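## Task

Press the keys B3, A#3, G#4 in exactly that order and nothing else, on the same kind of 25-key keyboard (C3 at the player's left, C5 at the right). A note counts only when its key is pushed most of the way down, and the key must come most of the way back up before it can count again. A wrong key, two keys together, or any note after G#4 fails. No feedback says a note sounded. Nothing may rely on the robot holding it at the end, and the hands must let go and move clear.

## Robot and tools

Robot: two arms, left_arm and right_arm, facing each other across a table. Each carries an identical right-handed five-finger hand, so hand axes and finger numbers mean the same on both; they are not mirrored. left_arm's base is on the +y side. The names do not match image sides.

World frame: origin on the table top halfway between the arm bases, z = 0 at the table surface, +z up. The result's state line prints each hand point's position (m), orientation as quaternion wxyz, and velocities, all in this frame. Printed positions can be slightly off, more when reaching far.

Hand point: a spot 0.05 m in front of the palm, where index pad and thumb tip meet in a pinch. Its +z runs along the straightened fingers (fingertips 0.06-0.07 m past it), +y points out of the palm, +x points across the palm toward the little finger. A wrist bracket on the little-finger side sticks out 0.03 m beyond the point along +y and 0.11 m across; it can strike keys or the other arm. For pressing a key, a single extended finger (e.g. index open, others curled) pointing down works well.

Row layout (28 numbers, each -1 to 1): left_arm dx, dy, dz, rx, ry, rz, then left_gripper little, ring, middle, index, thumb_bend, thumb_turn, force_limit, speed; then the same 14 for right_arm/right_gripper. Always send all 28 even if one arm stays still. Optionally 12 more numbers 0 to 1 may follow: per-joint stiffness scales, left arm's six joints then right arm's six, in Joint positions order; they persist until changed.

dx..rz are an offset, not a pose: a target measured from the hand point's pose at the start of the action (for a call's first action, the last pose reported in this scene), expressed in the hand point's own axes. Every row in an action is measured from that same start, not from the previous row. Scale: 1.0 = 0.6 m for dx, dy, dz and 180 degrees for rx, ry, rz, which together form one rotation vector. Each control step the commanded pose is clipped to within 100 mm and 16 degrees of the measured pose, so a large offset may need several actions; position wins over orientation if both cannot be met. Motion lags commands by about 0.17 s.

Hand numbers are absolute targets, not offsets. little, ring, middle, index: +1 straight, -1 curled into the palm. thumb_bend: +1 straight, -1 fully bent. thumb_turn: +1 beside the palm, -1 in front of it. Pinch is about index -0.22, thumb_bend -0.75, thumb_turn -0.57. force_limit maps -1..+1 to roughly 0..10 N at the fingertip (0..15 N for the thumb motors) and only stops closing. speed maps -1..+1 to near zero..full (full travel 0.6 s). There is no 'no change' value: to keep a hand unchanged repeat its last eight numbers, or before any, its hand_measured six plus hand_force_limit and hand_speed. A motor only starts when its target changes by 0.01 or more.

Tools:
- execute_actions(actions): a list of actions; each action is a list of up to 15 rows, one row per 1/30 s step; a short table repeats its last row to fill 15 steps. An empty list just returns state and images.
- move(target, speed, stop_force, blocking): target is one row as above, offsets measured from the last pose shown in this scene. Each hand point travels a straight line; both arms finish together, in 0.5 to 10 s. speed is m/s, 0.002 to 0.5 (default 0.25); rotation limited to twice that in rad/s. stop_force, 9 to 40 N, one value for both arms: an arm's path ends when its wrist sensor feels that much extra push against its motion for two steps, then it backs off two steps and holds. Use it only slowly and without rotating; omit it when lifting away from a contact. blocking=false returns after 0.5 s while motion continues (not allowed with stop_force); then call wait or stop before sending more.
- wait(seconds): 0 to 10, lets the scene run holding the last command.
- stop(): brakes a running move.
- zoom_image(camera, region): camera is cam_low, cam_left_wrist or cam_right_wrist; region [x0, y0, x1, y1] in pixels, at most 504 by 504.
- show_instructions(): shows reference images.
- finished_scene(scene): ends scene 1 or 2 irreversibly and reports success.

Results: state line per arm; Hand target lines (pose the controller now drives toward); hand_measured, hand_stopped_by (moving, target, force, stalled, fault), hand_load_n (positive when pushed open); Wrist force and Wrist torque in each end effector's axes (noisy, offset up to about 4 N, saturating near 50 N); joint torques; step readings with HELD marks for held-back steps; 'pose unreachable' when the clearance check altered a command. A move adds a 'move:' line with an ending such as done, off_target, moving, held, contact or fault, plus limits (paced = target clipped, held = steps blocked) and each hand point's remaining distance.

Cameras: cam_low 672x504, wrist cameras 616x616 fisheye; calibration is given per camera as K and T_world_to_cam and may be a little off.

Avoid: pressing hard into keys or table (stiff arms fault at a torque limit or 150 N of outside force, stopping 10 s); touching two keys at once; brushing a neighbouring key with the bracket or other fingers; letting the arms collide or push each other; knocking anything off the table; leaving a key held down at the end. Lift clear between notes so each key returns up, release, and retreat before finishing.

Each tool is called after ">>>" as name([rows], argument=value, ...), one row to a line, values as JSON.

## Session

>>> execute_actions(actions=[])

Scene clock: 0.00 s.
left_arm: end_effector_position=(+0.2244, +0.4038, +0.4694) hand_measured=(+1.000, +1.000, +1.000, +1.000, +1.000, +1.000) hand_load_n=(+0.0, +0.0, +0.0, +0.0, +0.0, +0.0) hand_stopped_by=(target, target, target, target, target, target) hand_force_limit=0.00 hand_speed=-0.80 end_effector_quat_wxyz=(-0.023, +0.413, +0.910, +0.022) end_effector_velocity=(-0.000, -0.000, +0.000) end_effector_angular_velocity=(-0.002, -0.000, +0.000) | right_arm: end_effector_position=(+0.0840, -0.2962, +0.4756) hand_measured=(+1.000, +1.000, +1.000, +1.000, +1.000, +1.000) hand_load_n=(+0.0, +0.0, +0.0, +0.0, +0.0, +0.0) hand_stopped_by=(target, target, target, target, target, target) hand_force_limit=0.00 hand_speed=-0.80 end_effector_quat_wxyz=(-0.005, -0.353, +0.936, -0.014) end_effector_velocity=(-0.000, +0.000, +0.000) end_effector_angular_velocity=(+0.000, -0.001, +0.002)
Joint positions: left_arm=[ 0.577 -1.705  1.367  1.971  1.569 -1.871] | right_arm=[-1.173 -1.695  1.323  1.954  1.598 -1.888]
Joint velocities: left_arm=[ 0.    -0.    -0.002 -0.     0.001 -0.   ] | right_arm=[ 0.002 -0.    -0.001 -0.     0.     0.   ]
Joint torques (N m, as the arm reports them, + toward a larger angle): no reading
Wrist force (N, on the end effector, along its own x y z axes, offset not removed): no reading
Wrist torque (N m, same axes, about the end effector's origin, offset not removed): no reading
Hand target (left_arm): +0.224, +0.404, +0.469; -0.023, +0.413, +0.910, +0.022
Hand target (right_arm): +0.084, -0.296, +0.476; -0.005, -0.353, +0.936, -0.014
Joint stiffness scale: left_arm=[1. 1. 1. 1. 1. 1.] | right_arm=[1. 1. 1. 1. 1. 1.]
camera_calibration (this result's frames):
cam_left_wrist: T_world_to_cam=[[0.819785, 0.572659, -0.00382874, -0.415563], [0.502937, -0.716744, 0.483045, -0.0457891], [0.273876, -0.397918, -0.875587, 0.642253], [0, 0, 0, 1]] pos_world=[0.187803, 0.460721, 0.582876]
cam_right_wrist: T_world_to_cam=[[-0.580085, 0.814411, 0.0153656, 0.273889], [0.709596, 0.495985, 0.500472, -0.147029], [0.399969, 0.301219, -0.865617, 0.597937], [0, 0, 0, 1]] pos_world=[0.024054, -0.330244, 0.58696]

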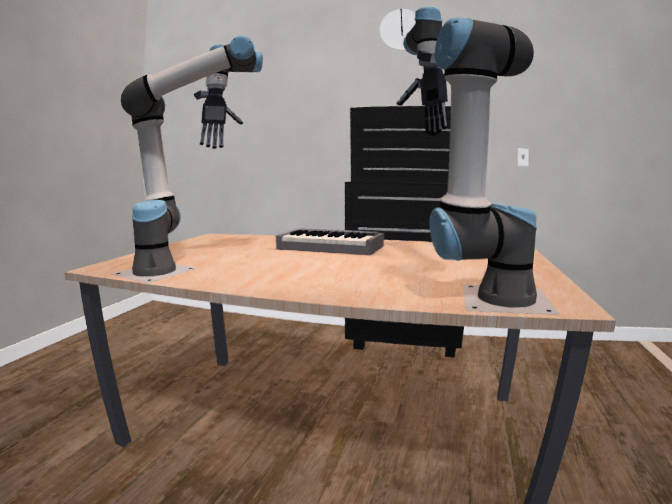

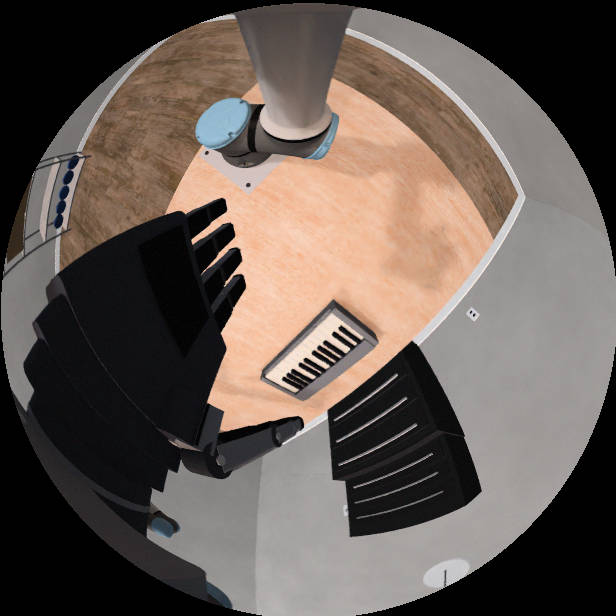

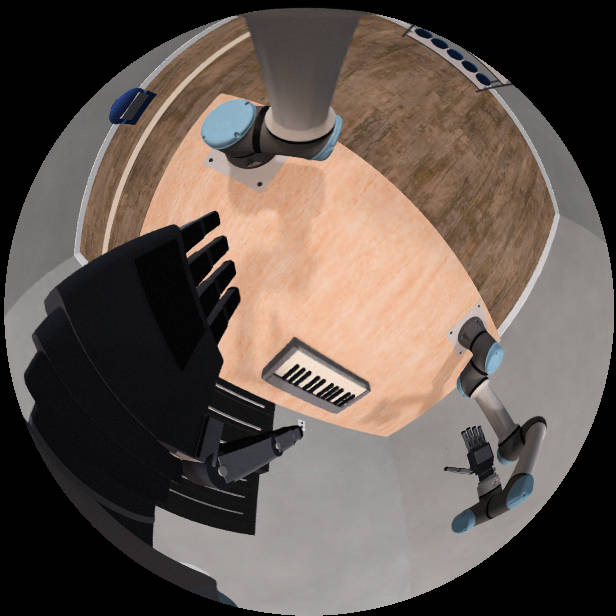

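>>> zoom_image(camera="cam_right_wrist", region=[250, 325, 390, 425])

>>> zoom_image(camera="cam_left_wrist", region=[250, 290, 390, 410])

Region (250, 325, 390, 425) of cam_right_wrist's 616x616 image, scaled by 3.600, with more detail than that image has; it fills the top 360 rows of this view, and the rest is white.

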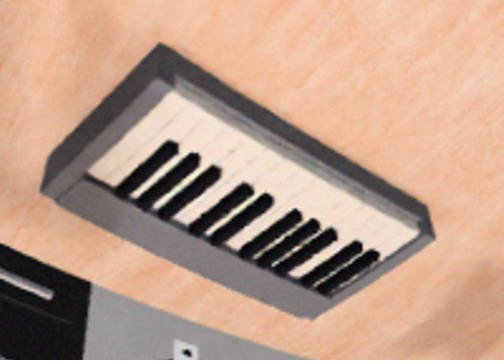

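Region (250, 290, 390, 410) of cam_left_wrist's 616x616 image, scaled by 3.600, with more detail than that image has; it fills the top 432 rows of this view, and the rest is white.

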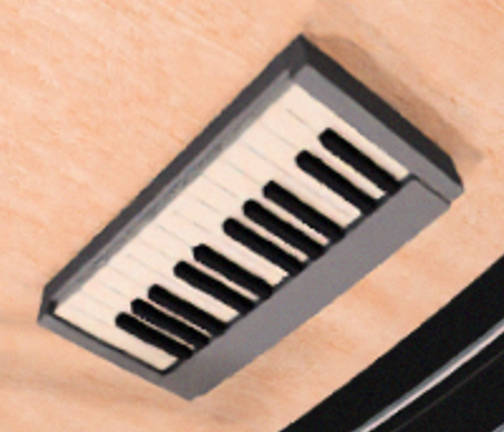

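>>> move(target=[-0.768,-0.07,0.453,0.034,-0.079,0.253,1,-1,-1,-1,1,1,0,1,0,0,0,0,0,0,1,1,1,1,1,1,0,-0.8], speed=0.3)

>>> zoom_image(camera="cam_left_wrist", region=[140, 100, 340, 300])

Scene clock: 39.30 s.
left_arm: end_effector_position=(+0.4890, +0.0457, +0.1715) hand_measured=(+1.000, -1.000, -1.000, -1.000, +1.000, +1.000) hand_load_n=(+0.0, +0.0, +0.0, +0.0, +0.0, +0.0) hand_stopped_by=(target, target, target, target, target, target) hand_force_limit=0.00 hand_speed=1.00 end_effector_quat_wxyz=(+0.061, +0.730, +0.675, -0.086) end_effector_velocity=(+0.001, -0.001, -0.002) end_effector_angular_velocity=(+0.009, +0.012, -0.007) | right_arm: end_effector_position=(+0.0840, -0.2962, +0.4756) hand_measured=(+1.000, +1.000, +1.000, +1.000, +1.000, +1.000) hand_load_n=(+0.0, +0.0, +0.0, +0.0, +0.0, +0.0) hand_stopped_by=(target, target, target, target, target, target) hand_force_limit=0.00 hand_speed=-0.80 end_effector_quat_wxyz=(-0.005, -0.353, +0.936, -0.014) end_effector_velocity=(+0.001, +0.000, +0.000) end_effector_angular_velocity=(+0.002, -0.001, -0.001)
Joint positions: left_arm=[ 0.845 -0.749  0.818  1.368  1.734 -0.817] | right_arm=[-1.173 -1.695  1.323  1.954  1.598 -1.888]
Joint velocities: left_arm=[ 0.002  0.017 -0.026  0.024  0.005  0.009] | right_arm=[-0.002  0.    -0.001 -0.001 -0.001 -0.001]
Joint torques (N m, as the arm reports them, + toward a larger angle): left_arm=[  3.42 -48.71 -17.79   2.17   0.52   0.56] | right_arm=[  0.12  -9.67 -18.23   2.23   0.06   0.01]
Wrist force (N, on the end effector, along its own x y z axes, offset not removed): left_arm=[0.9 1.5 1.1] | right_arm=[2.3 0.0 -1.1]
Wrist torque (N m, same axes, about the end effector's origin, offset not removed): left_arm=[0.33 0.10 -0.32] | right_arm=[0.08 -0.27 0.19]
Hand target (left_arm): +0.490, +0.046, +0.170; +0.060, +0.730, +0.675, -0.086
Hand target (right_arm): +0.084, -0.296, +0.476; -0.005, -0.353, +0.936, -0.014
Off the commanded pose (left_arm): 0.001 m, 0 deg.
Off the commanded pose (right_arm): 0.000 m, 0 deg.
Joint stiffness scale: left_arm=[1. 1. 1. 1. 1. 1.] | right_arm=[1. 1. 1. 1. 1. 1.]
move: done
camera_calibration (this result's frames):
cam_left_wrist: T_world_to_cam=[[0.981457, -0.19055, -0.020816, -0.469805], [-0.121754, -0.703596, 0.700092, -0.0240014], [-0.148048, -0.684576, -0.713749, 0.358105], [0, 0, 0, 1]] pos_world=[0.511188, 0.138742, 0.262621]
cam_right_wrist: T_world_to_cam=[[-0.580085, 0.814411, 0.0153655, 0.273889], [0.709596, 0.495985, 0.500471, -0.147029], [0.399969, 0.301219, -0.865617, 0.597937], [0, 0, 0, 1]] pos_world=[0.024054, -0.330244, 0.58696]

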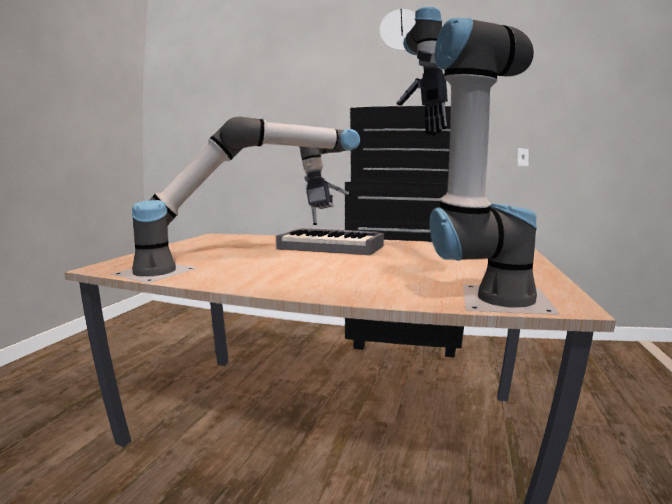

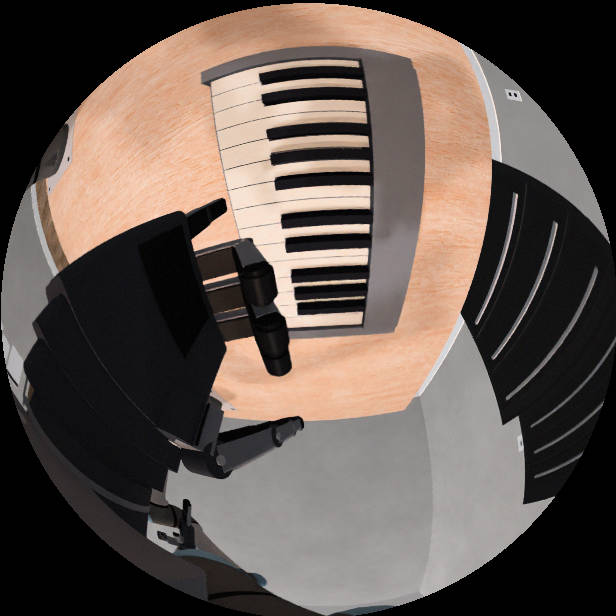

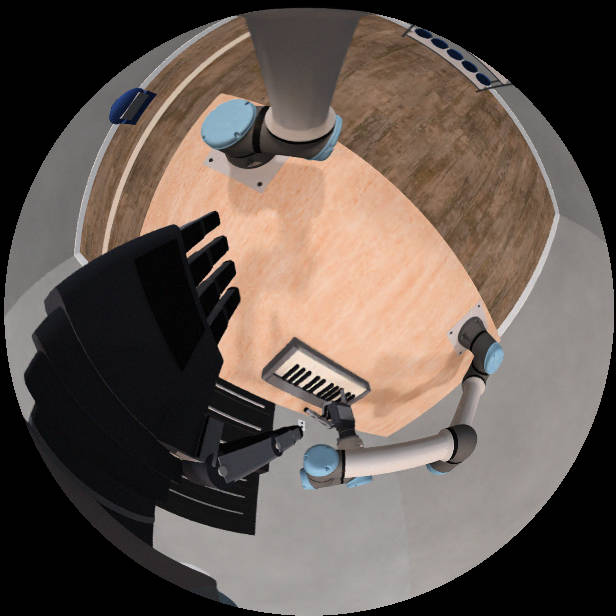

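Region (140, 100, 340, 300) of cam_left_wrist's 616x616 image, scaled by 2.520, with more detail than that image has.

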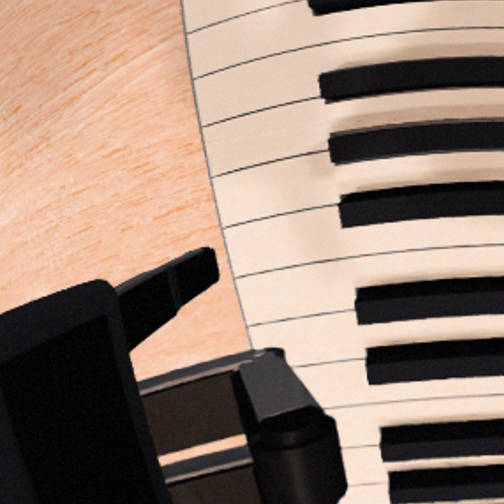

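>>> move(target=[0.007,0.022,0.0575,0,0,0,1,-1,-1,-1,1,1,0,1,0,0,0,0,0,0,1,1,1,1,1,1,0,-0.8], speed=0.08)

>>> zoom_image(camera="cam_left_wrist", region=[160, 130, 300, 270])

>>> zoom_image(camera="cam_low", region=[270, 190, 390, 260])

Scene clock: 81.23 s.
left_arm: end_effector_position=(+0.4997, +0.0408, +0.1386) hand_measured=(+1.000, -1.000, -1.000, -1.000, +1.000, +1.000) hand_load_n=(+0.0, +0.0, +0.0, +0.0, +0.0, +0.0) hand_stopped_by=(target, target, target, target, target, target) hand_force_limit=0.00 hand_speed=1.00 end_effector_quat_wxyz=(+0.062, +0.731, +0.675, -0.085) end_effector_velocity=(+0.001, -0.002, +0.001) end_effector_angular_velocity=(-0.005, -0.005, -0.002) | right_arm: end_effector_position=(+0.0840, -0.2962, +0.4756) hand_measured=(+1.000, +1.000, +1.000, +1.000, +1.000, +1.000) hand_load_n=(+0.0, +0.0, +0.0, +0.0, +0.0, +0.0) hand_stopped_by=(target, target, target, target, target, target) hand_force_limit=0.00 hand_speed=-0.80 end_effector_quat_wxyz=(-0.005, -0.353, +0.936, -0.014) end_effector_velocity=(-0.000, +0.000, -0.000) end_effector_angular_velocity=(-0.001, +0.001, +0.001)
Joint positions: left_arm=[ 0.854 -0.702  0.818  1.322  1.735 -0.807] | right_arm=[-1.173 -1.695  1.323  1.954  1.598 -1.888]
Joint velocities: left_arm=[-0.001 -0.    -0.001 -0.005  0.     0.002] | right_arm=[ 0.001 -0.     0.001  0.     0.     0.   ]
Joint torques (N m, as the arm reports them, + toward a larger angle): left_arm=[  2.49 -49.4  -18.45   1.88   0.49   0.29] | right_arm=[ -0.54  -9.68 -18.44   2.58   0.07  -0.12]
Wrist force (N, on the end effector, along its own x y z axes, offset not removed): left_arm=[1.3 0.9 3.0] | right_arm=[1.8 -2.2 -1.7]
Wrist torque (N m, same axes, about the end effector's origin, offset not removed): left_arm=[-0.14 -0.04 -0.14] | right_arm=[-0.11 -0.15 0.13]
Hand target (left_arm): +0.501, +0.042, +0.137; +0.061, +0.730, +0.675, -0.086
Hand target (right_arm): +0.084, -0.296, +0.476; -0.005, -0.353, +0.936, -0.014
Off the commanded pose (left_arm): 0.003 m, 0 deg.
Off the commanded pose (right_arm): 0.000 m, 0 deg.
Joint stiffness scale: left_arm=[1. 1. 1. 1. 1. 1.] | right_arm=[1. 1. 1. 1. 1. 1.]
move: done
camera_calibration (this result's frames):
cam_left_wrist: T_world_to_cam=[[0.981242, -0.191757, -0.0198191, -0.481861], [-0.123283, -0.703221, 0.700201, -0.00235256], [-0.148205, -0.684624, -0.713671, 0.332963], [0, 0, 0, 1]] pos_world=[0.521879, 0.1339, 0.229723]
cam_right_wrist: T_world_to_cam=[[-0.580085, 0.814411, 0.0153656, 0.273889], [0.709596, 0.495985, 0.500472, -0.147029], [0.399969, 0.301219, -0.865617, 0.597937], [0, 0, 0, 1]] pos_world=[0.024054, -0.330244, 0.58696]

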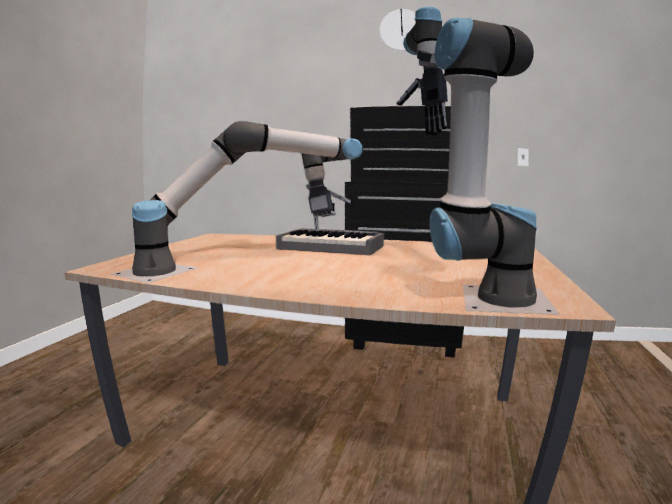

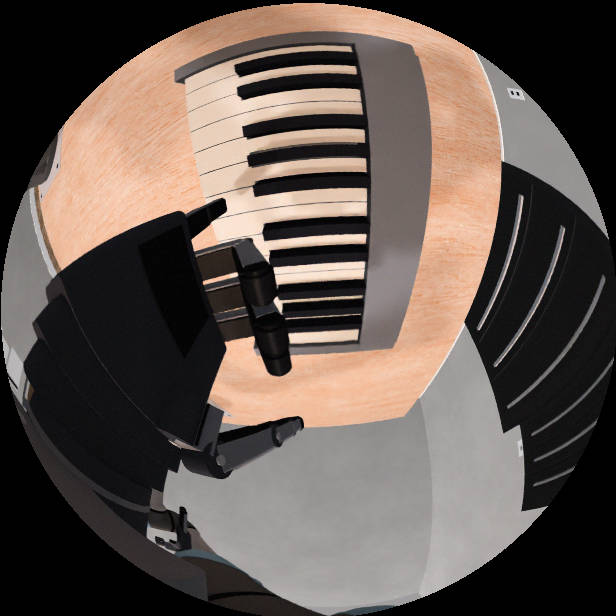

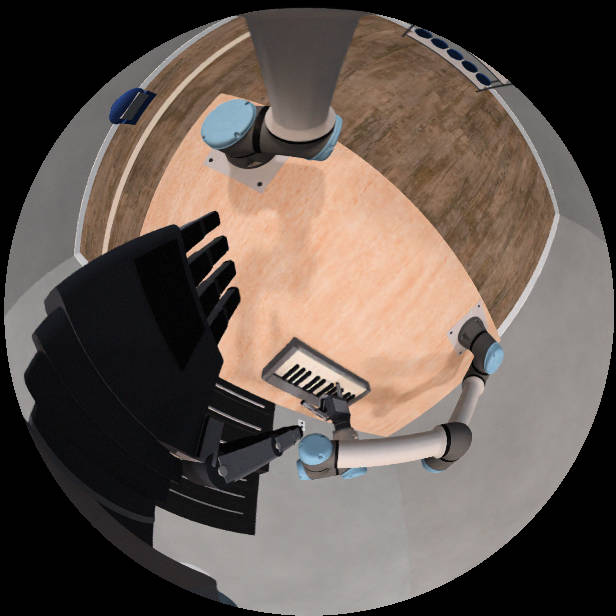

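Region (160, 130, 300, 270) of cam_left_wrist's 616x616 image, scaled by 3.600, with more detail than that image has.

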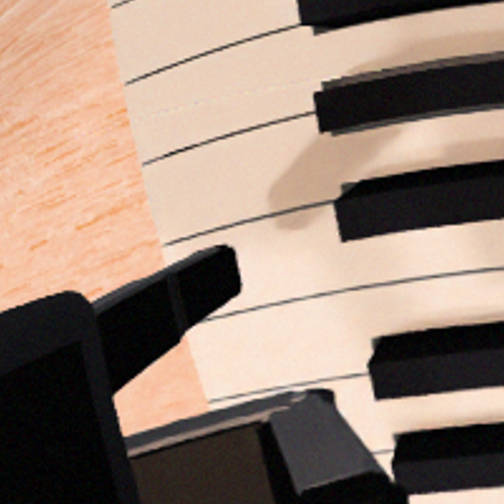

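Region (270, 190, 390, 260) of cam_low's 672x504 image, scaled by 4.200, with more detail than that image has; it fills the top 294 rows of this view, and the rest is white.

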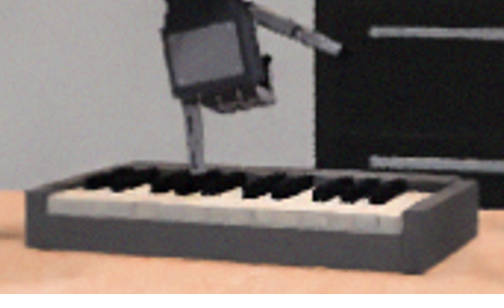

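>>> move(target=[-0.004,0.01,0.015,0,0,0,1,-1,-1,-1,1,1,0,1,0,0,0,0,0,0,1,1,1,1,1,1,0,-0.8], speed=0.04)

>>> zoom_image(camera="cam_left_wrist", region=[160, 130, 300, 270])

Scene clock: 91.70 s.
left_arm: end_effector_position=(+0.5039, +0.0358, +0.1310) hand_measured=(+1.000, -1.000, -1.000, -1.000, +1.000, +1.000) hand_load_n=(+0.0, +0.0, +0.0, +0.0, +0.0, +0.0) hand_stopped_by=(target, target, target, target, target, target) hand_force_limit=0.00 hand_speed=1.00 end_effector_quat_wxyz=(+0.062, +0.731, +0.674, -0.085) end_effector_velocity=(+0.001, -0.002, +0.001) end_effector_angular_velocity=(-0.003, -0.003, -0.001) | right_arm: end_effector_position=(+0.0840, -0.2962, +0.4756) hand_measured=(+1.000, +1.000, +1.000, +1.000, +1.000, +1.000) hand_load_n=(+0.0, +0.0, +0.0, +0.0, +0.0, +0.0) hand_stopped_by=(target, target, target, target, target, target) hand_force_limit=0.00 hand_speed=-0.80 end_effector_quat_wxyz=(-0.005, -0.353, +0.936, -0.014) end_effector_velocity=(-0.000, +0.000, +0.000) end_effector_angular_velocity=(+0.001, +0.001, -0.000)
Joint positions: left_arm=[ 0.854 -0.679  0.794  1.322  1.735 -0.806] | right_arm=[-1.173 -1.695  1.323  1.954  1.598 -1.888]
Joint velocities: left_arm=[-0.     0.003 -0.008  0.001 -0.     0.001] | right_arm=[ 0.     0.    -0.     0.001 -0.001  0.   ]
Joint torques (N m, as the arm reports them, + toward a larger angle): left_arm=[  2.15 -49.29 -21.93   1.78   0.23   0.26] | right_arm=[ -0.72  -9.43 -18.39   2.46   0.2    0.  ]
Wrist force (N, on the end effector, along its own x y z axes, offset not removed): left_arm=[-1.7 -0.1 1.6] | right_arm=[2.0 -0.4 -1.2]
Wrist torque (N m, same axes, about the end effector's origin, offset not removed): left_arm=[-0.09 0.28 -0.40] | right_arm=[0.03 -0.28 0.09]
Hand target (left_arm): +0.505, +0.036, +0.130; +0.062, +0.731, +0.675, -0.085
Hand target (right_arm): +0.084, -0.296, +0.476; -0.005, -0.353, +0.936, -0.014
Off the commanded pose (left_arm): 0.002 m, 0 deg.
Off the commanded pose (right_arm): 0.000 m, 0 deg.
Joint stiffness scale: left_arm=[1. 1. 1. 1. 1. 1.] | right_arm=[1. 1. 1. 1. 1. 1.]
move: done
camera_calibration (this result's frames):
cam_left_wrist: T_world_to_cam=[[0.981144, -0.192313, -0.0193048, -0.487101], [-0.123983, -0.70285, 0.70045, 0.000288642], [-0.148274, -0.684849, -0.71344, 0.324754], [0, 0, 0, 1]] pos_world=[0.526105, 0.128934, 0.222087]
cam_right_wrist: T_world_to_cam=[[-0.580085, 0.814411, 0.0153655, 0.273889], [0.709596, 0.495985, 0.500471, -0.147029], [0.399969, 0.301219, -0.865617, 0.597937], [0, 0, 0, 1]] pos_world=[0.0240541, -0.330244, 0.58696]

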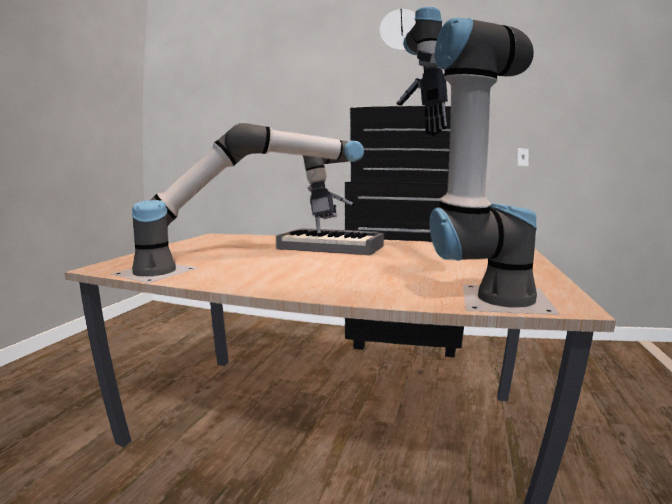

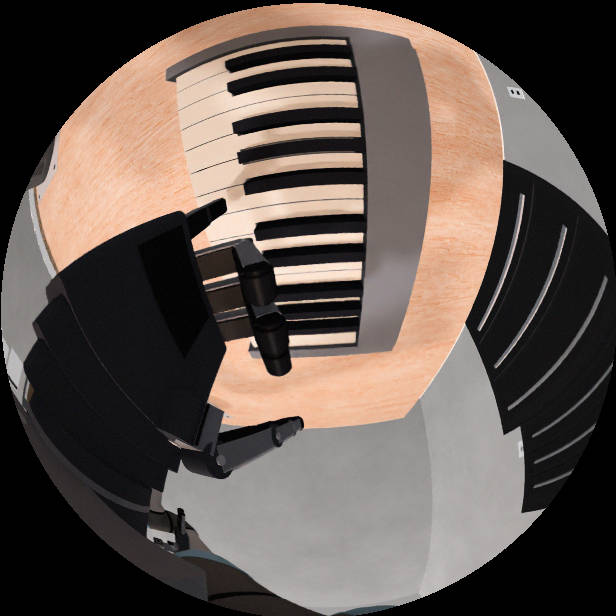

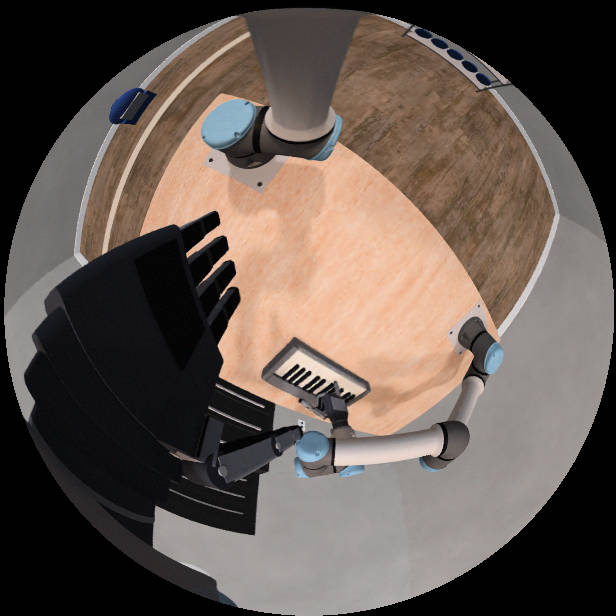

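Region (160, 130, 300, 270) of cam_left_wrist's 616x616 image, scaled by 3.600, with more detail than that image has.

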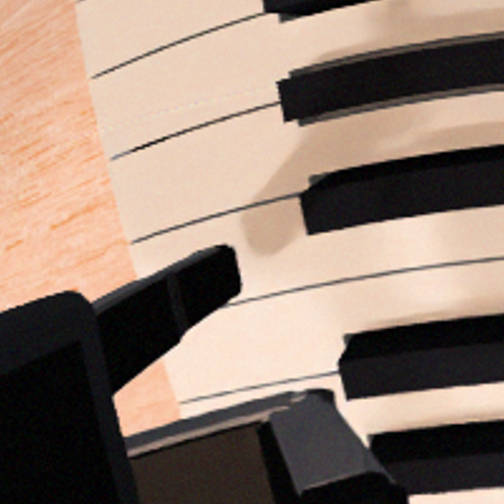

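>>> move(target=[0.015,0.0015,0.054,0,0,0,1,-1,-1,-1,1,1,0,1,0,0,0,0,0,0,1,1,1,1,1,1,0,-0.8], speed=0.018, stop_force=9)

>>> zoom_image(camera="cam_left_wrist", region=[160, 130, 300, 270])

Scene clock: 101.77 s.
left_arm: end_effector_position=(+0.5037, +0.0358, +0.1135) hand_measured=(+1.000, -1.000, -1.000, -1.000, +1.000, +1.000) hand_load_n=(+0.0, +0.0, +0.0, +0.0, +0.0, +0.0) hand_stopped_by=(target, target, target, target, target, target) hand_force_limit=0.00 hand_speed=1.00 end_effector_quat_wxyz=(+0.065, +0.731, +0.674, -0.086) end_effector_velocity=(-0.001, +0.001, +0.001) end_effector_angular_velocity=(+0.003, +0.003, -0.000) | right_arm: end_effector_position=(+0.0840, -0.2962, +0.4756) hand_measured=(+1.000, +1.000, +1.000, +1.000, +1.000, +1.000) hand_load_n=(+0.0, +0.0, +0.0, +0.0, +0.0, +0.0) hand_stopped_by=(target, target, target, target, target, target) hand_force_limit=0.00 hand_speed=-0.80 end_effector_quat_wxyz=(-0.005, -0.353, +0.936, -0.014) end_effector_velocity=(+0.000, +0.000, -0.000) end_effector_angular_velocity=(+0.001, +0.000, -0.001)
Joint positions: left_arm=[ 0.854 -0.676  0.835  1.272  1.735 -0.806] | right_arm=[-1.173 -1.695  1.323  1.954  1.598 -1.888]
Joint velocities: left_arm=[-0.    -0.    -0.001  0.006 -0.    -0.   ] | right_arm=[-0.001  0.     0.    -0.001 -0.001  0.   ]
Joint torques (N m, as the arm reports them, + toward a larger angle): left_arm=[  0.32 -50.7  -17.9    1.78   0.13  -0.12] | right_arm=[ -0.14  -8.91 -18.3    2.56   0.04   0.05]
Wrist force (N, on the end effector, along its own x y z axes, offset not removed): left_arm=[1.9 1.0 -8.1] | right_arm=[0.8 0.6 -2.7]
Wrist torque (N m, same axes, about the end effector's origin, offset not removed): left_arm=[0.99 0.25 -0.21] | right_arm=[0.36 0.08 0.15]
Hand target (left_arm): +0.504, +0.036, +0.113; +0.065, +0.731, +0.674, -0.086
Hand target (right_arm): +0.084, -0.296, +0.476; -0.005, -0.353, +0.936, -0.014
Off the commanded pose (left_arm): 0.016 m, 0 deg.
Off the commanded pose (right_arm): 0.000 m, 0 deg.
Joint stiffness scale: left_arm=[1. 1. 1. 1. 1. 1.] | right_arm=[1. 1. 1. 1. 1. 1.]
move: contact (left_arm)
camera_calibration (this result's frames):
cam_left_wrist: T_world_to_cam=[[0.981092, -0.192992, -0.0145485, -0.487743], [-0.127074, -0.699042, 0.703699, 0.0135335], [-0.145978, -0.688545, -0.71035, 0.310854], [0, 0, 0, 1]] pos_world=[0.525618, 0.129367, 0.204196]
cam_right_wrist: T_world_to_cam=[[-0.580085, 0.814411, 0.0153655, 0.273889], [0.709596, 0.495985, 0.500472, -0.14703], [0.399969, 0.301219, -0.865616, 0.597937], [0, 0, 0, 1]] pos_world=[0.0240541, -0.330244, 0.58696]

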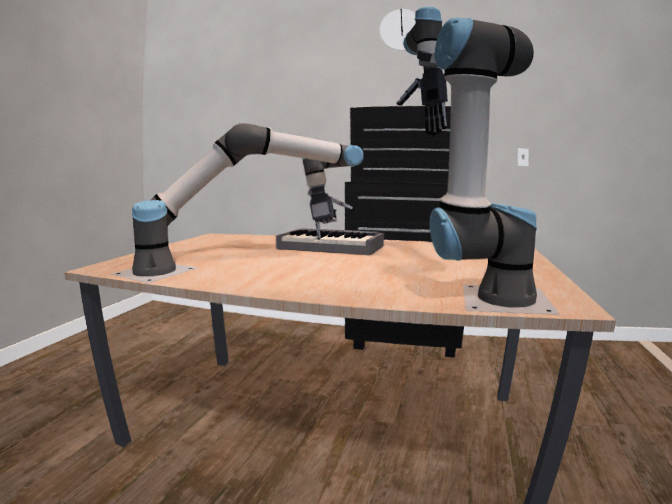

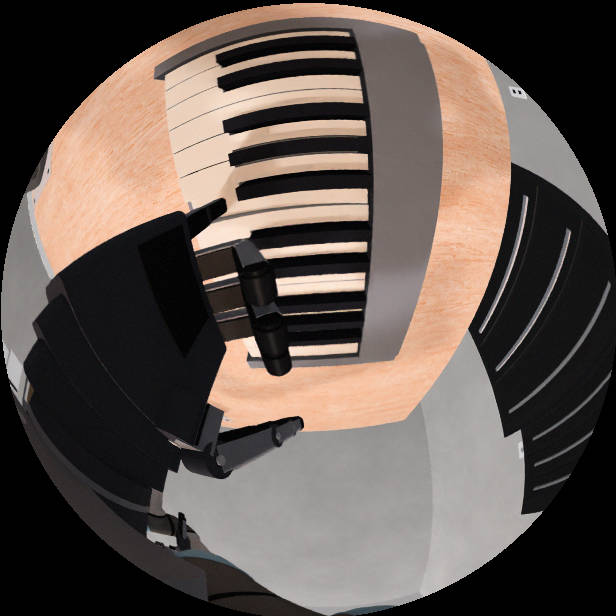

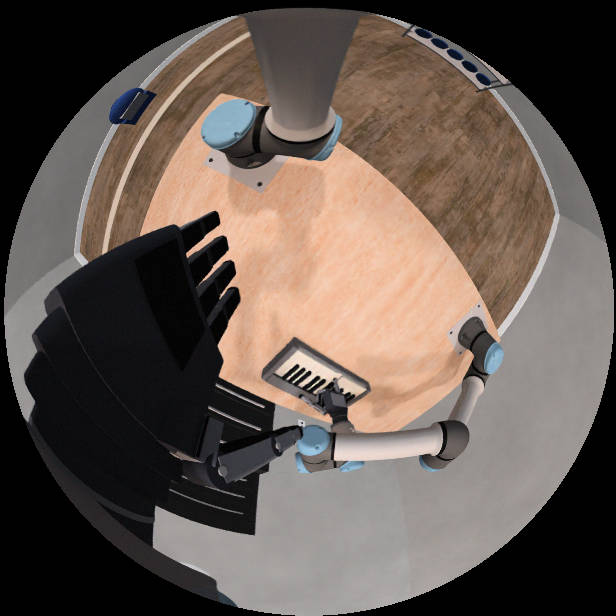

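Region (160, 130, 300, 270) of cam_left_wrist's 616x616 image, scaled by 3.600, with more detail than that image has.

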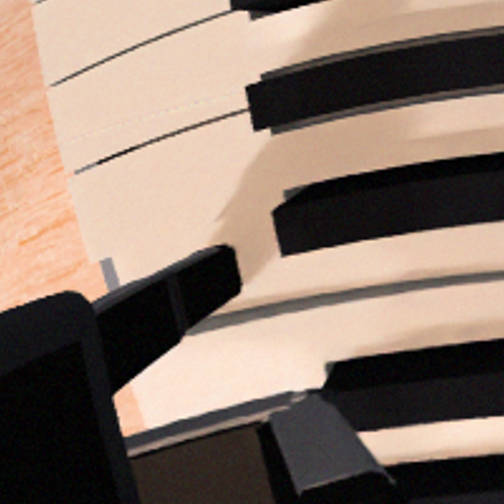

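>>> move(target=[-0.012,-0.0015,-0.056,0,0,0,1,-1,-1,-1,1,1,0,1,0,0,0,0,0,0,1,1,1,1,1,1,0,-0.8], speed=0.08)

>>> move(target=[0.011,0.028,-0.021,-0.0667,0,0,1,-1,-1,-1,1,1,0,1,0,0,0,0,0,0,1,1,1,1,1,1,0,-0.8], speed=0.12)

>>> zoom_image(camera="cam_left_wrist", region=[160, 130, 300, 270])

>>> zoom_image(camera="cam_low", region=[270, 190, 390, 260])

Scene clock: 117.63 s.
left_arm: end_effector_position=(+0.5033, +0.0363, +0.1456) hand_measured=(+1.000, -1.000, -1.000, -1.000, +1.000, +1.000) hand_load_n=(+0.0, +0.0, +0.0, +0.0, +0.0, +0.0) hand_stopped_by=(target, target, target, target, target, target) hand_force_limit=0.00 hand_speed=1.00 end_effector_quat_wxyz=(+0.064, +0.731, +0.674, -0.086) end_effector_velocity=(-0.000, +0.001, +0.003) end_effector_angular_velocity=(+0.004, +0.002, +0.000) | right_arm: end_effector_position=(+0.0840, -0.2962, +0.4756) hand_measured=(+1.000, +1.000, +1.000, +1.000, +1.000, +1.000) hand_load_n=(+0.0, +0.0, +0.0, +0.0, +0.0, +0.0) hand_stopped_by=(target, target, target, target, target, target) hand_force_limit=0.00 hand_speed=-0.80 end_effector_quat_wxyz=(-0.005, -0.353, +0.936, -0.014) end_effector_velocity=(-0.000, -0.000, +0.000) end_effector_angular_velocity=(-0.001, +0.000, +0.001)
Joint positions: left_arm=[ 0.854 -0.69   0.777  1.346  1.735 -0.806] | right_arm=[-1.173 -1.695  1.323  1.954  1.598 -1.888]
Joint velocities: left_arm=[ 0.    -0.    -0.006  0.011 -0.001 -0.   ] | right_arm=[ 0.001  0.    -0.     0.001  0.001 -0.   ]
Joint torques (N m, as the arm reports them, + toward a larger angle): left_arm=[  0.49 -53.64 -20.84   2.24   0.08  -0.25] | right_arm=[ -0.42  -9.65 -18.12   2.37   0.02  -0.08]
Wrist force (N, on the end effector, along its own x y z axes, offset not removed): left_arm=[1.0 1.6 0.7] | right_arm=[1.5 -1.3 0.3]
Wrist torque (N m, same axes, about the end effector's origin, offset not removed): left_arm=[0.10 0.03 -0.05] | right_arm=[-0.13 -0.20 0.16]
Hand target (left_arm): +0.503, +0.036, +0.148; +0.065, +0.731, +0.674, -0.086
Hand target (right_arm): +0.084, -0.296, +0.476; -0.005, -0.353, +0.936, -0.014
Off the commanded pose (left_arm): 0.002 m, 0 deg.
Off the commanded pose (right_arm): 0.000 m, 0 deg.
Joint stiffness scale: left_arm=[1. 1. 1. 1. 1. 1.] | right_arm=[1. 1. 1. 1. 1. 1.]
move: done
camera_calibration (this result's frames):
cam_left_wrist: T_world_to_cam=[[0.981069, -0.192964, -0.0163604, -0.486489], [-0.126023, -0.700302, 0.702635, -0.00906851], [-0.147041, -0.687272, -0.711363, 0.334565], [0, 0, 0, 1]] pos_world=[0.525331, 0.129711, 0.23641]
cam_right_wrist: T_world_to_cam=[[-0.580085, 0.814411, 0.0153655, 0.273889], [0.709596, 0.495985, 0.500472, -0.147029], [0.399969, 0.301219, -0.865617, 0.597937], [0, 0, 0, 1]] pos_world=[0.0240541, -0.330244, 0.58696]

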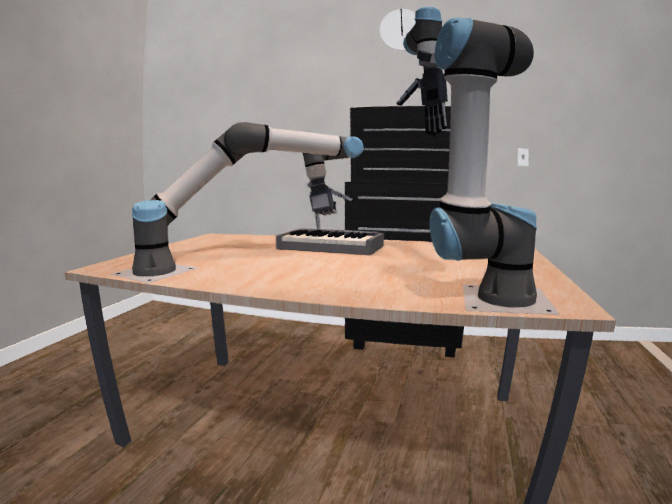

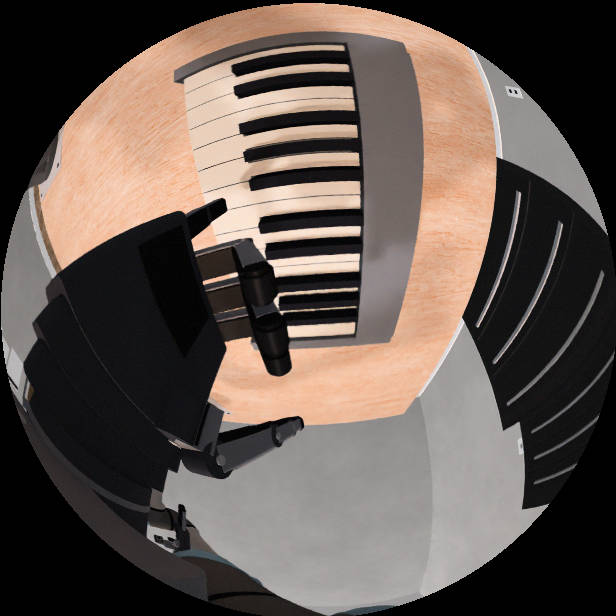

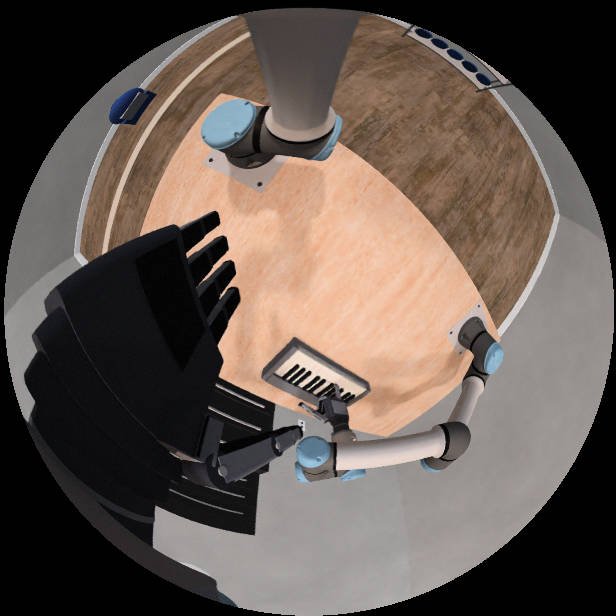

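Scene clock: 119.03 s.
left_arm: end_effector_position=(+0.5220, +0.0448, +0.1550) hand_measured=(+1.000, -1.000, -1.000, -1.000, +1.000, +1.000) hand_load_n=(+0.0, +0.0, +0.0, +0.0, +0.0, +0.0) hand_stopped_by=(target, target, target, target, target, target) hand_force_limit=0.00 hand_speed=1.00 end_effector_quat_wxyz=(+0.138, +0.720, +0.680, -0.015) end_effector_velocity=(+0.003, +0.001, -0.002) end_effector_angular_velocity=(+0.000, -0.015, +0.004) | right_arm: end_effector_position=(+0.0840, -0.2962, +0.4756) hand_measured=(+1.000, +1.000, +1.000, +1.000, +1.000, +1.000) hand_load_n=(+0.0, +0.0, +0.0, +0.0, +0.0, +0.0) hand_stopped_by=(target, target, target, target, target, target) hand_force_limit=0.00 hand_speed=-0.80 end_effector_quat_wxyz=(-0.005, -0.353, +0.936, -0.014) end_effector_velocity=(-0.000, -0.000, -0.000) end_effector_angular_velocity=(-0.001, +0.001, +0.001)
Joint positions: left_arm=[ 0.822 -0.796  0.951  1.137  1.576 -0.85 ] | right_arm=[-1.173 -1.695  1.323  1.954  1.598 -1.888]
Joint velocities: left_arm=[-0.001 -0.002  0.011 -0.018 -0.013 -0.002] | right_arm=[ 0.     0.     0.001 -0.     0.    -0.   ]
Joint torques (N m, as the arm reports them, + toward a larger angle): left_arm=[ -0.5  -52.33 -17.49   1.03  -0.05  -0.5 ] | right_arm=[ -0.57  -9.59 -17.96   2.39  -0.05   0.  ]
Wrist force (N, on the end effector, along its own x y z axes, offset not removed): left_arm=[-2.7 3.1 0.4] | right_arm=[1.5 -0.9 -2.9]
Wrist torque (N m, same axes, about the end effector's origin, offset not removed): left_arm=[0.54 0.63 -0.40] | right_arm=[0.12 -0.14 0.17]
Hand target (left_arm): +0.521, +0.044, +0.156; +0.140, +0.720, +0.679, -0.015
Hand target (right_arm): +0.084, -0.296, +0.476; -0.005, -0.353, +0.936, -0.014
Off the commanded pose (left_arm): 0.002 m, 0 deg.
Off the commanded pose (right_arm): 0.000 m, 0 deg.
Joint stiffness scale: left_arm=[1. 1. 1. 1. 1. 1.] | right_arm=[1. 1. 1. 1. 1. 1.]
move: done
camera_calibration (this result's frames):
cam_left_wrist: T_world_to_cam=[[0.971915, -0.148012, 0.182958, -0.531192], [-0.233698, -0.69849, 0.676385, 0.052852], [0.0276812, -0.700146, -0.713463, 0.25952], [0, 0, 0, 1]] pos_world=[0.521441, 0.139996, 0.246595]
cam_right_wrist: T_world_to_cam=[[-0.580085, 0.814411, 0.0153657, 0.273889], [0.709596, 0.495985, 0.500471, -0.147029], [0.399968, 0.301219, -0.865617, 0.597937], [0, 0, 0, 1]] pos_world=[0.0240541, -0.330244, 0.58696]

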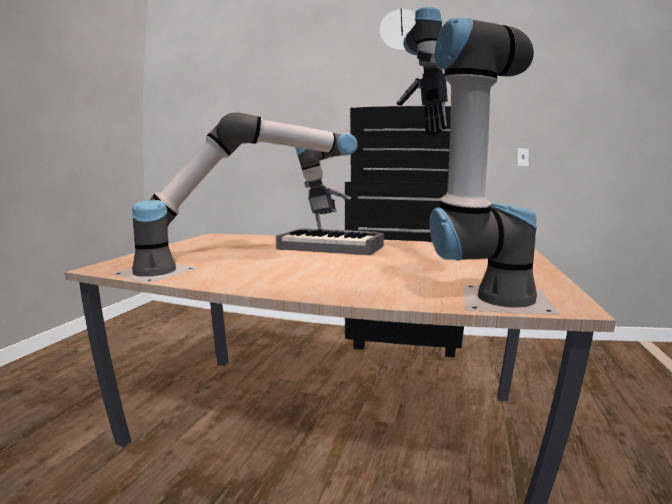

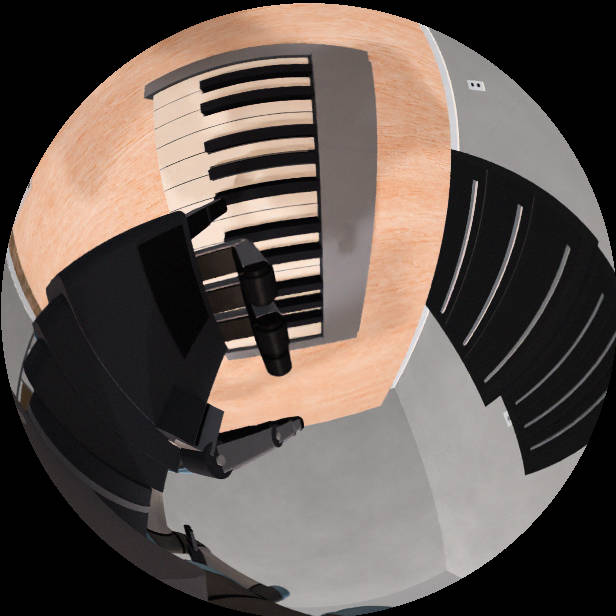

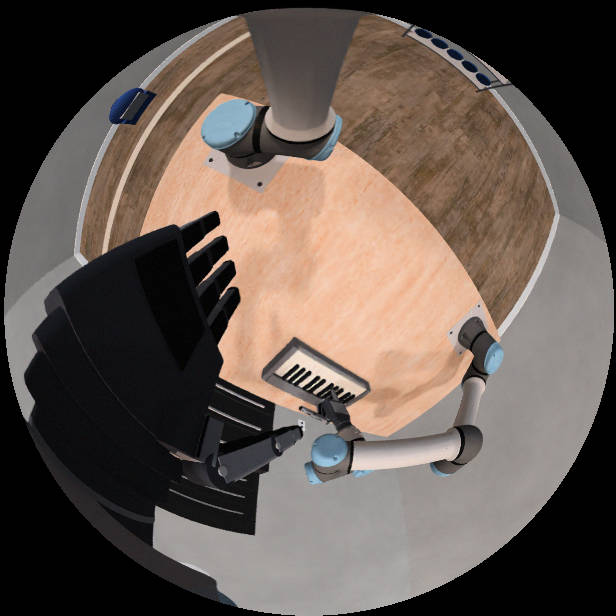

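Region (160, 130, 300, 270) of cam_left_wrist's 616x616 image, scaled by 3.600, with more detail than that image has.

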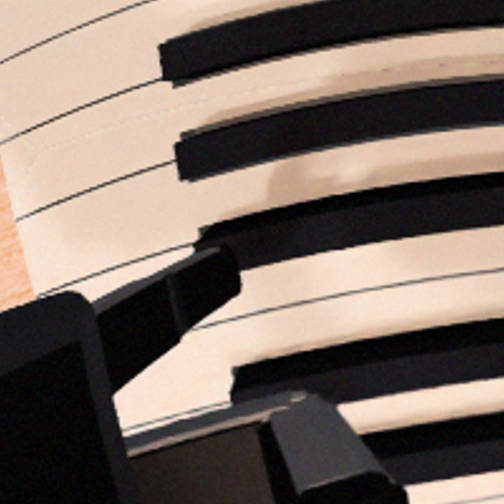

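Region (270, 190, 390, 260) of cam_low's 672x504 image, scaled by 4.200, with more detail than that image has; it fills the top 294 rows of this view, and the rest is white.

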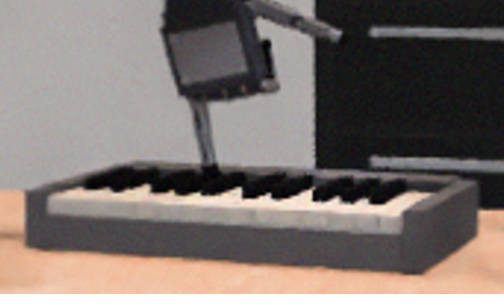

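>>> move(target=[0.0085,0.02,0.007,0,0,0,1,-1,-1,-1,1,1,0,1,0,0,0,0,0,0,1,1,1,1,1,1,0,-0.8], speed=0.04)

>>> zoom_image(camera="cam_left_wrist", region=[160, 130, 300, 270])

Scene clock: 141.57 s.
left_arm: end_effector_position=(+0.5334, +0.0477, +0.1529) hand_measured=(+1.000, -1.000, -1.000, -1.000, +1.000, +1.000) hand_load_n=(+0.0, +0.0, +0.0, +0.0, +0.0, +0.0) hand_stopped_by=(target, target, target, target, target, target) hand_force_limit=0.00 hand_speed=1.00 end_effector_quat_wxyz=(+0.139, +0.720, +0.679, -0.015) end_effector_velocity=(+0.001, -0.002, +0.002) end_effector_angular_velocity=(-0.002, +0.000, -0.006) | right_arm: end_effector_position=(+0.0840, -0.2962, +0.4756) hand_measured=(+1.000, +1.000, +1.000, +1.000, +1.000, +1.000) hand_load_n=(+0.0, +0.0, +0.0, +0.0, +0.0, +0.0) hand_stopped_by=(target, target, target, target, target, target) hand_force_limit=0.00 hand_speed=-0.80 end_effector_quat_wxyz=(-0.005, -0.353, +0.936, -0.014) end_effector_velocity=(-0.000, +0.000, +0.000) end_effector_angular_velocity=(+0.001, -0.000, +0.001)
Joint positions: left_arm=[ 0.84  -0.775  0.919  1.146  1.58  -0.832] | right_arm=[-1.173 -1.695  1.323  1.954  1.598 -1.888]
Joint velocities: left_arm=[ 0.001  0.004 -0.012  0.007  0.003  0.007] | right_arm=[ 0.001 -0.    -0.001  0.    -0.    -0.   ]
Joint torques (N m, as the arm reports them, + toward a larger angle): left_arm=[  3.13 -47.02 -21.47   2.54   0.22   0.42] | right_arm=[ -0.11  -9.52 -17.41   2.43   0.22   0.05]
Wrist force (N, on the end effector, along its own x y z axes, offset not removed): left_arm=[1.1 -0.2 -0.4] | right_arm=[1.5 0.3 -2.3]
Wrist torque (N m, same axes, about the end effector's origin, offset not removed): left_arm=[0.22 0.06 -0.13] | right_arm=[0.34 -0.10 0.11]
Hand target (left_arm): +0.535, +0.048, +0.152; +0.138, +0.720, +0.680, -0.015
Hand target (right_arm): +0.084, -0.296, +0.476; -0.005, -0.353, +0.936, -0.014
Off the commanded pose (left_arm): 0.002 m, 0 deg.
Off the commanded pose (right_arm): 0.000 m, 0 deg.
Joint stiffness scale: left_arm=[1. 1. 1. 1. 1. 1.] | right_arm=[1. 1. 1. 1. 1. 1.]
move: done
camera_calibration (this result's frames):
cam_left_wrist: T_world_to_cam=[[0.971608, -0.148363, 0.1843, -0.541488], [-0.234909, -0.697814, 0.676663, 0.0594783], [0.0282155, -0.700745, -0.712854, 0.259413], [0, 0, 0, 1]] pos_world=[0.532767, 0.14295, 0.244473]
cam_right_wrist: T_world_to_cam=[[-0.580085, 0.814411, 0.0153655, 0.273889], [0.709596, 0.495985, 0.500471, -0.147029], [0.399969, 0.301219, -0.865617, 0.597937], [0, 0, 0, 1]] pos_world=[0.024054, -0.330244, 0.58696]

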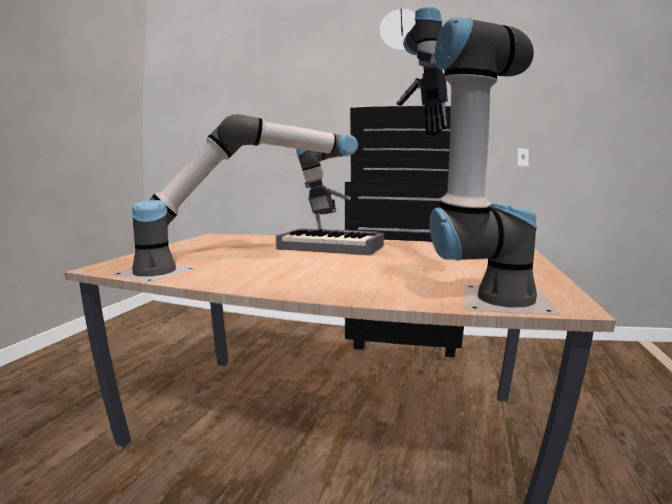

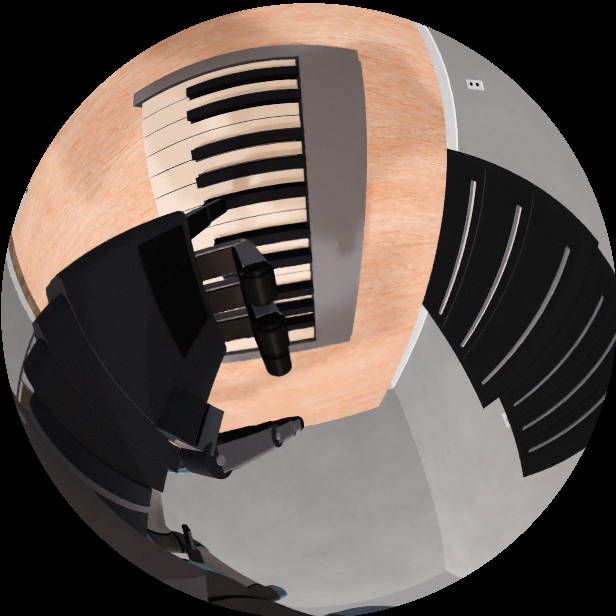

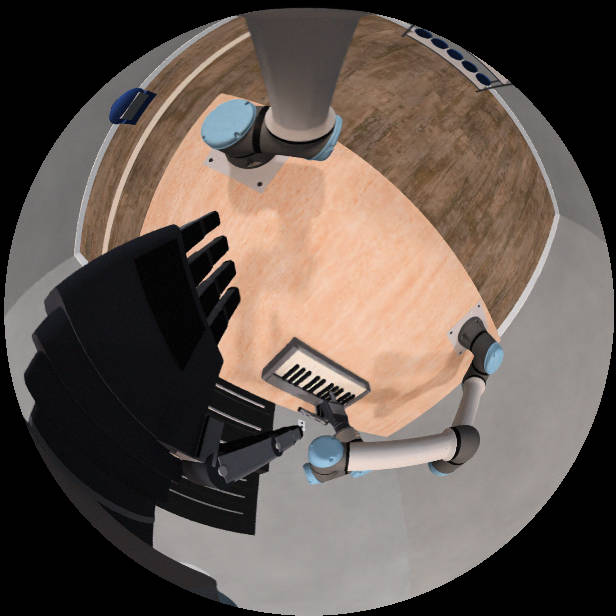

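Region (160, 130, 300, 270) of cam_left_wrist's 616x616 image, scaled by 3.600, with more detail than that image has.

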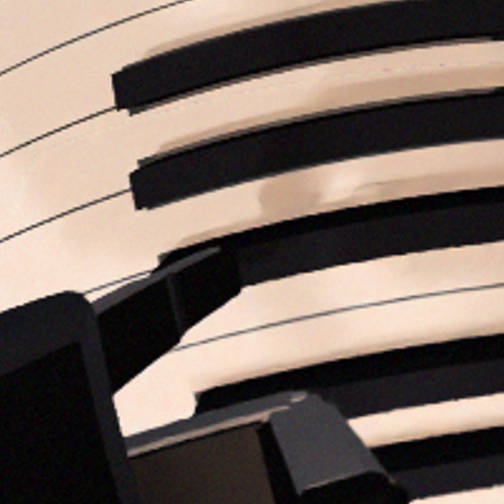

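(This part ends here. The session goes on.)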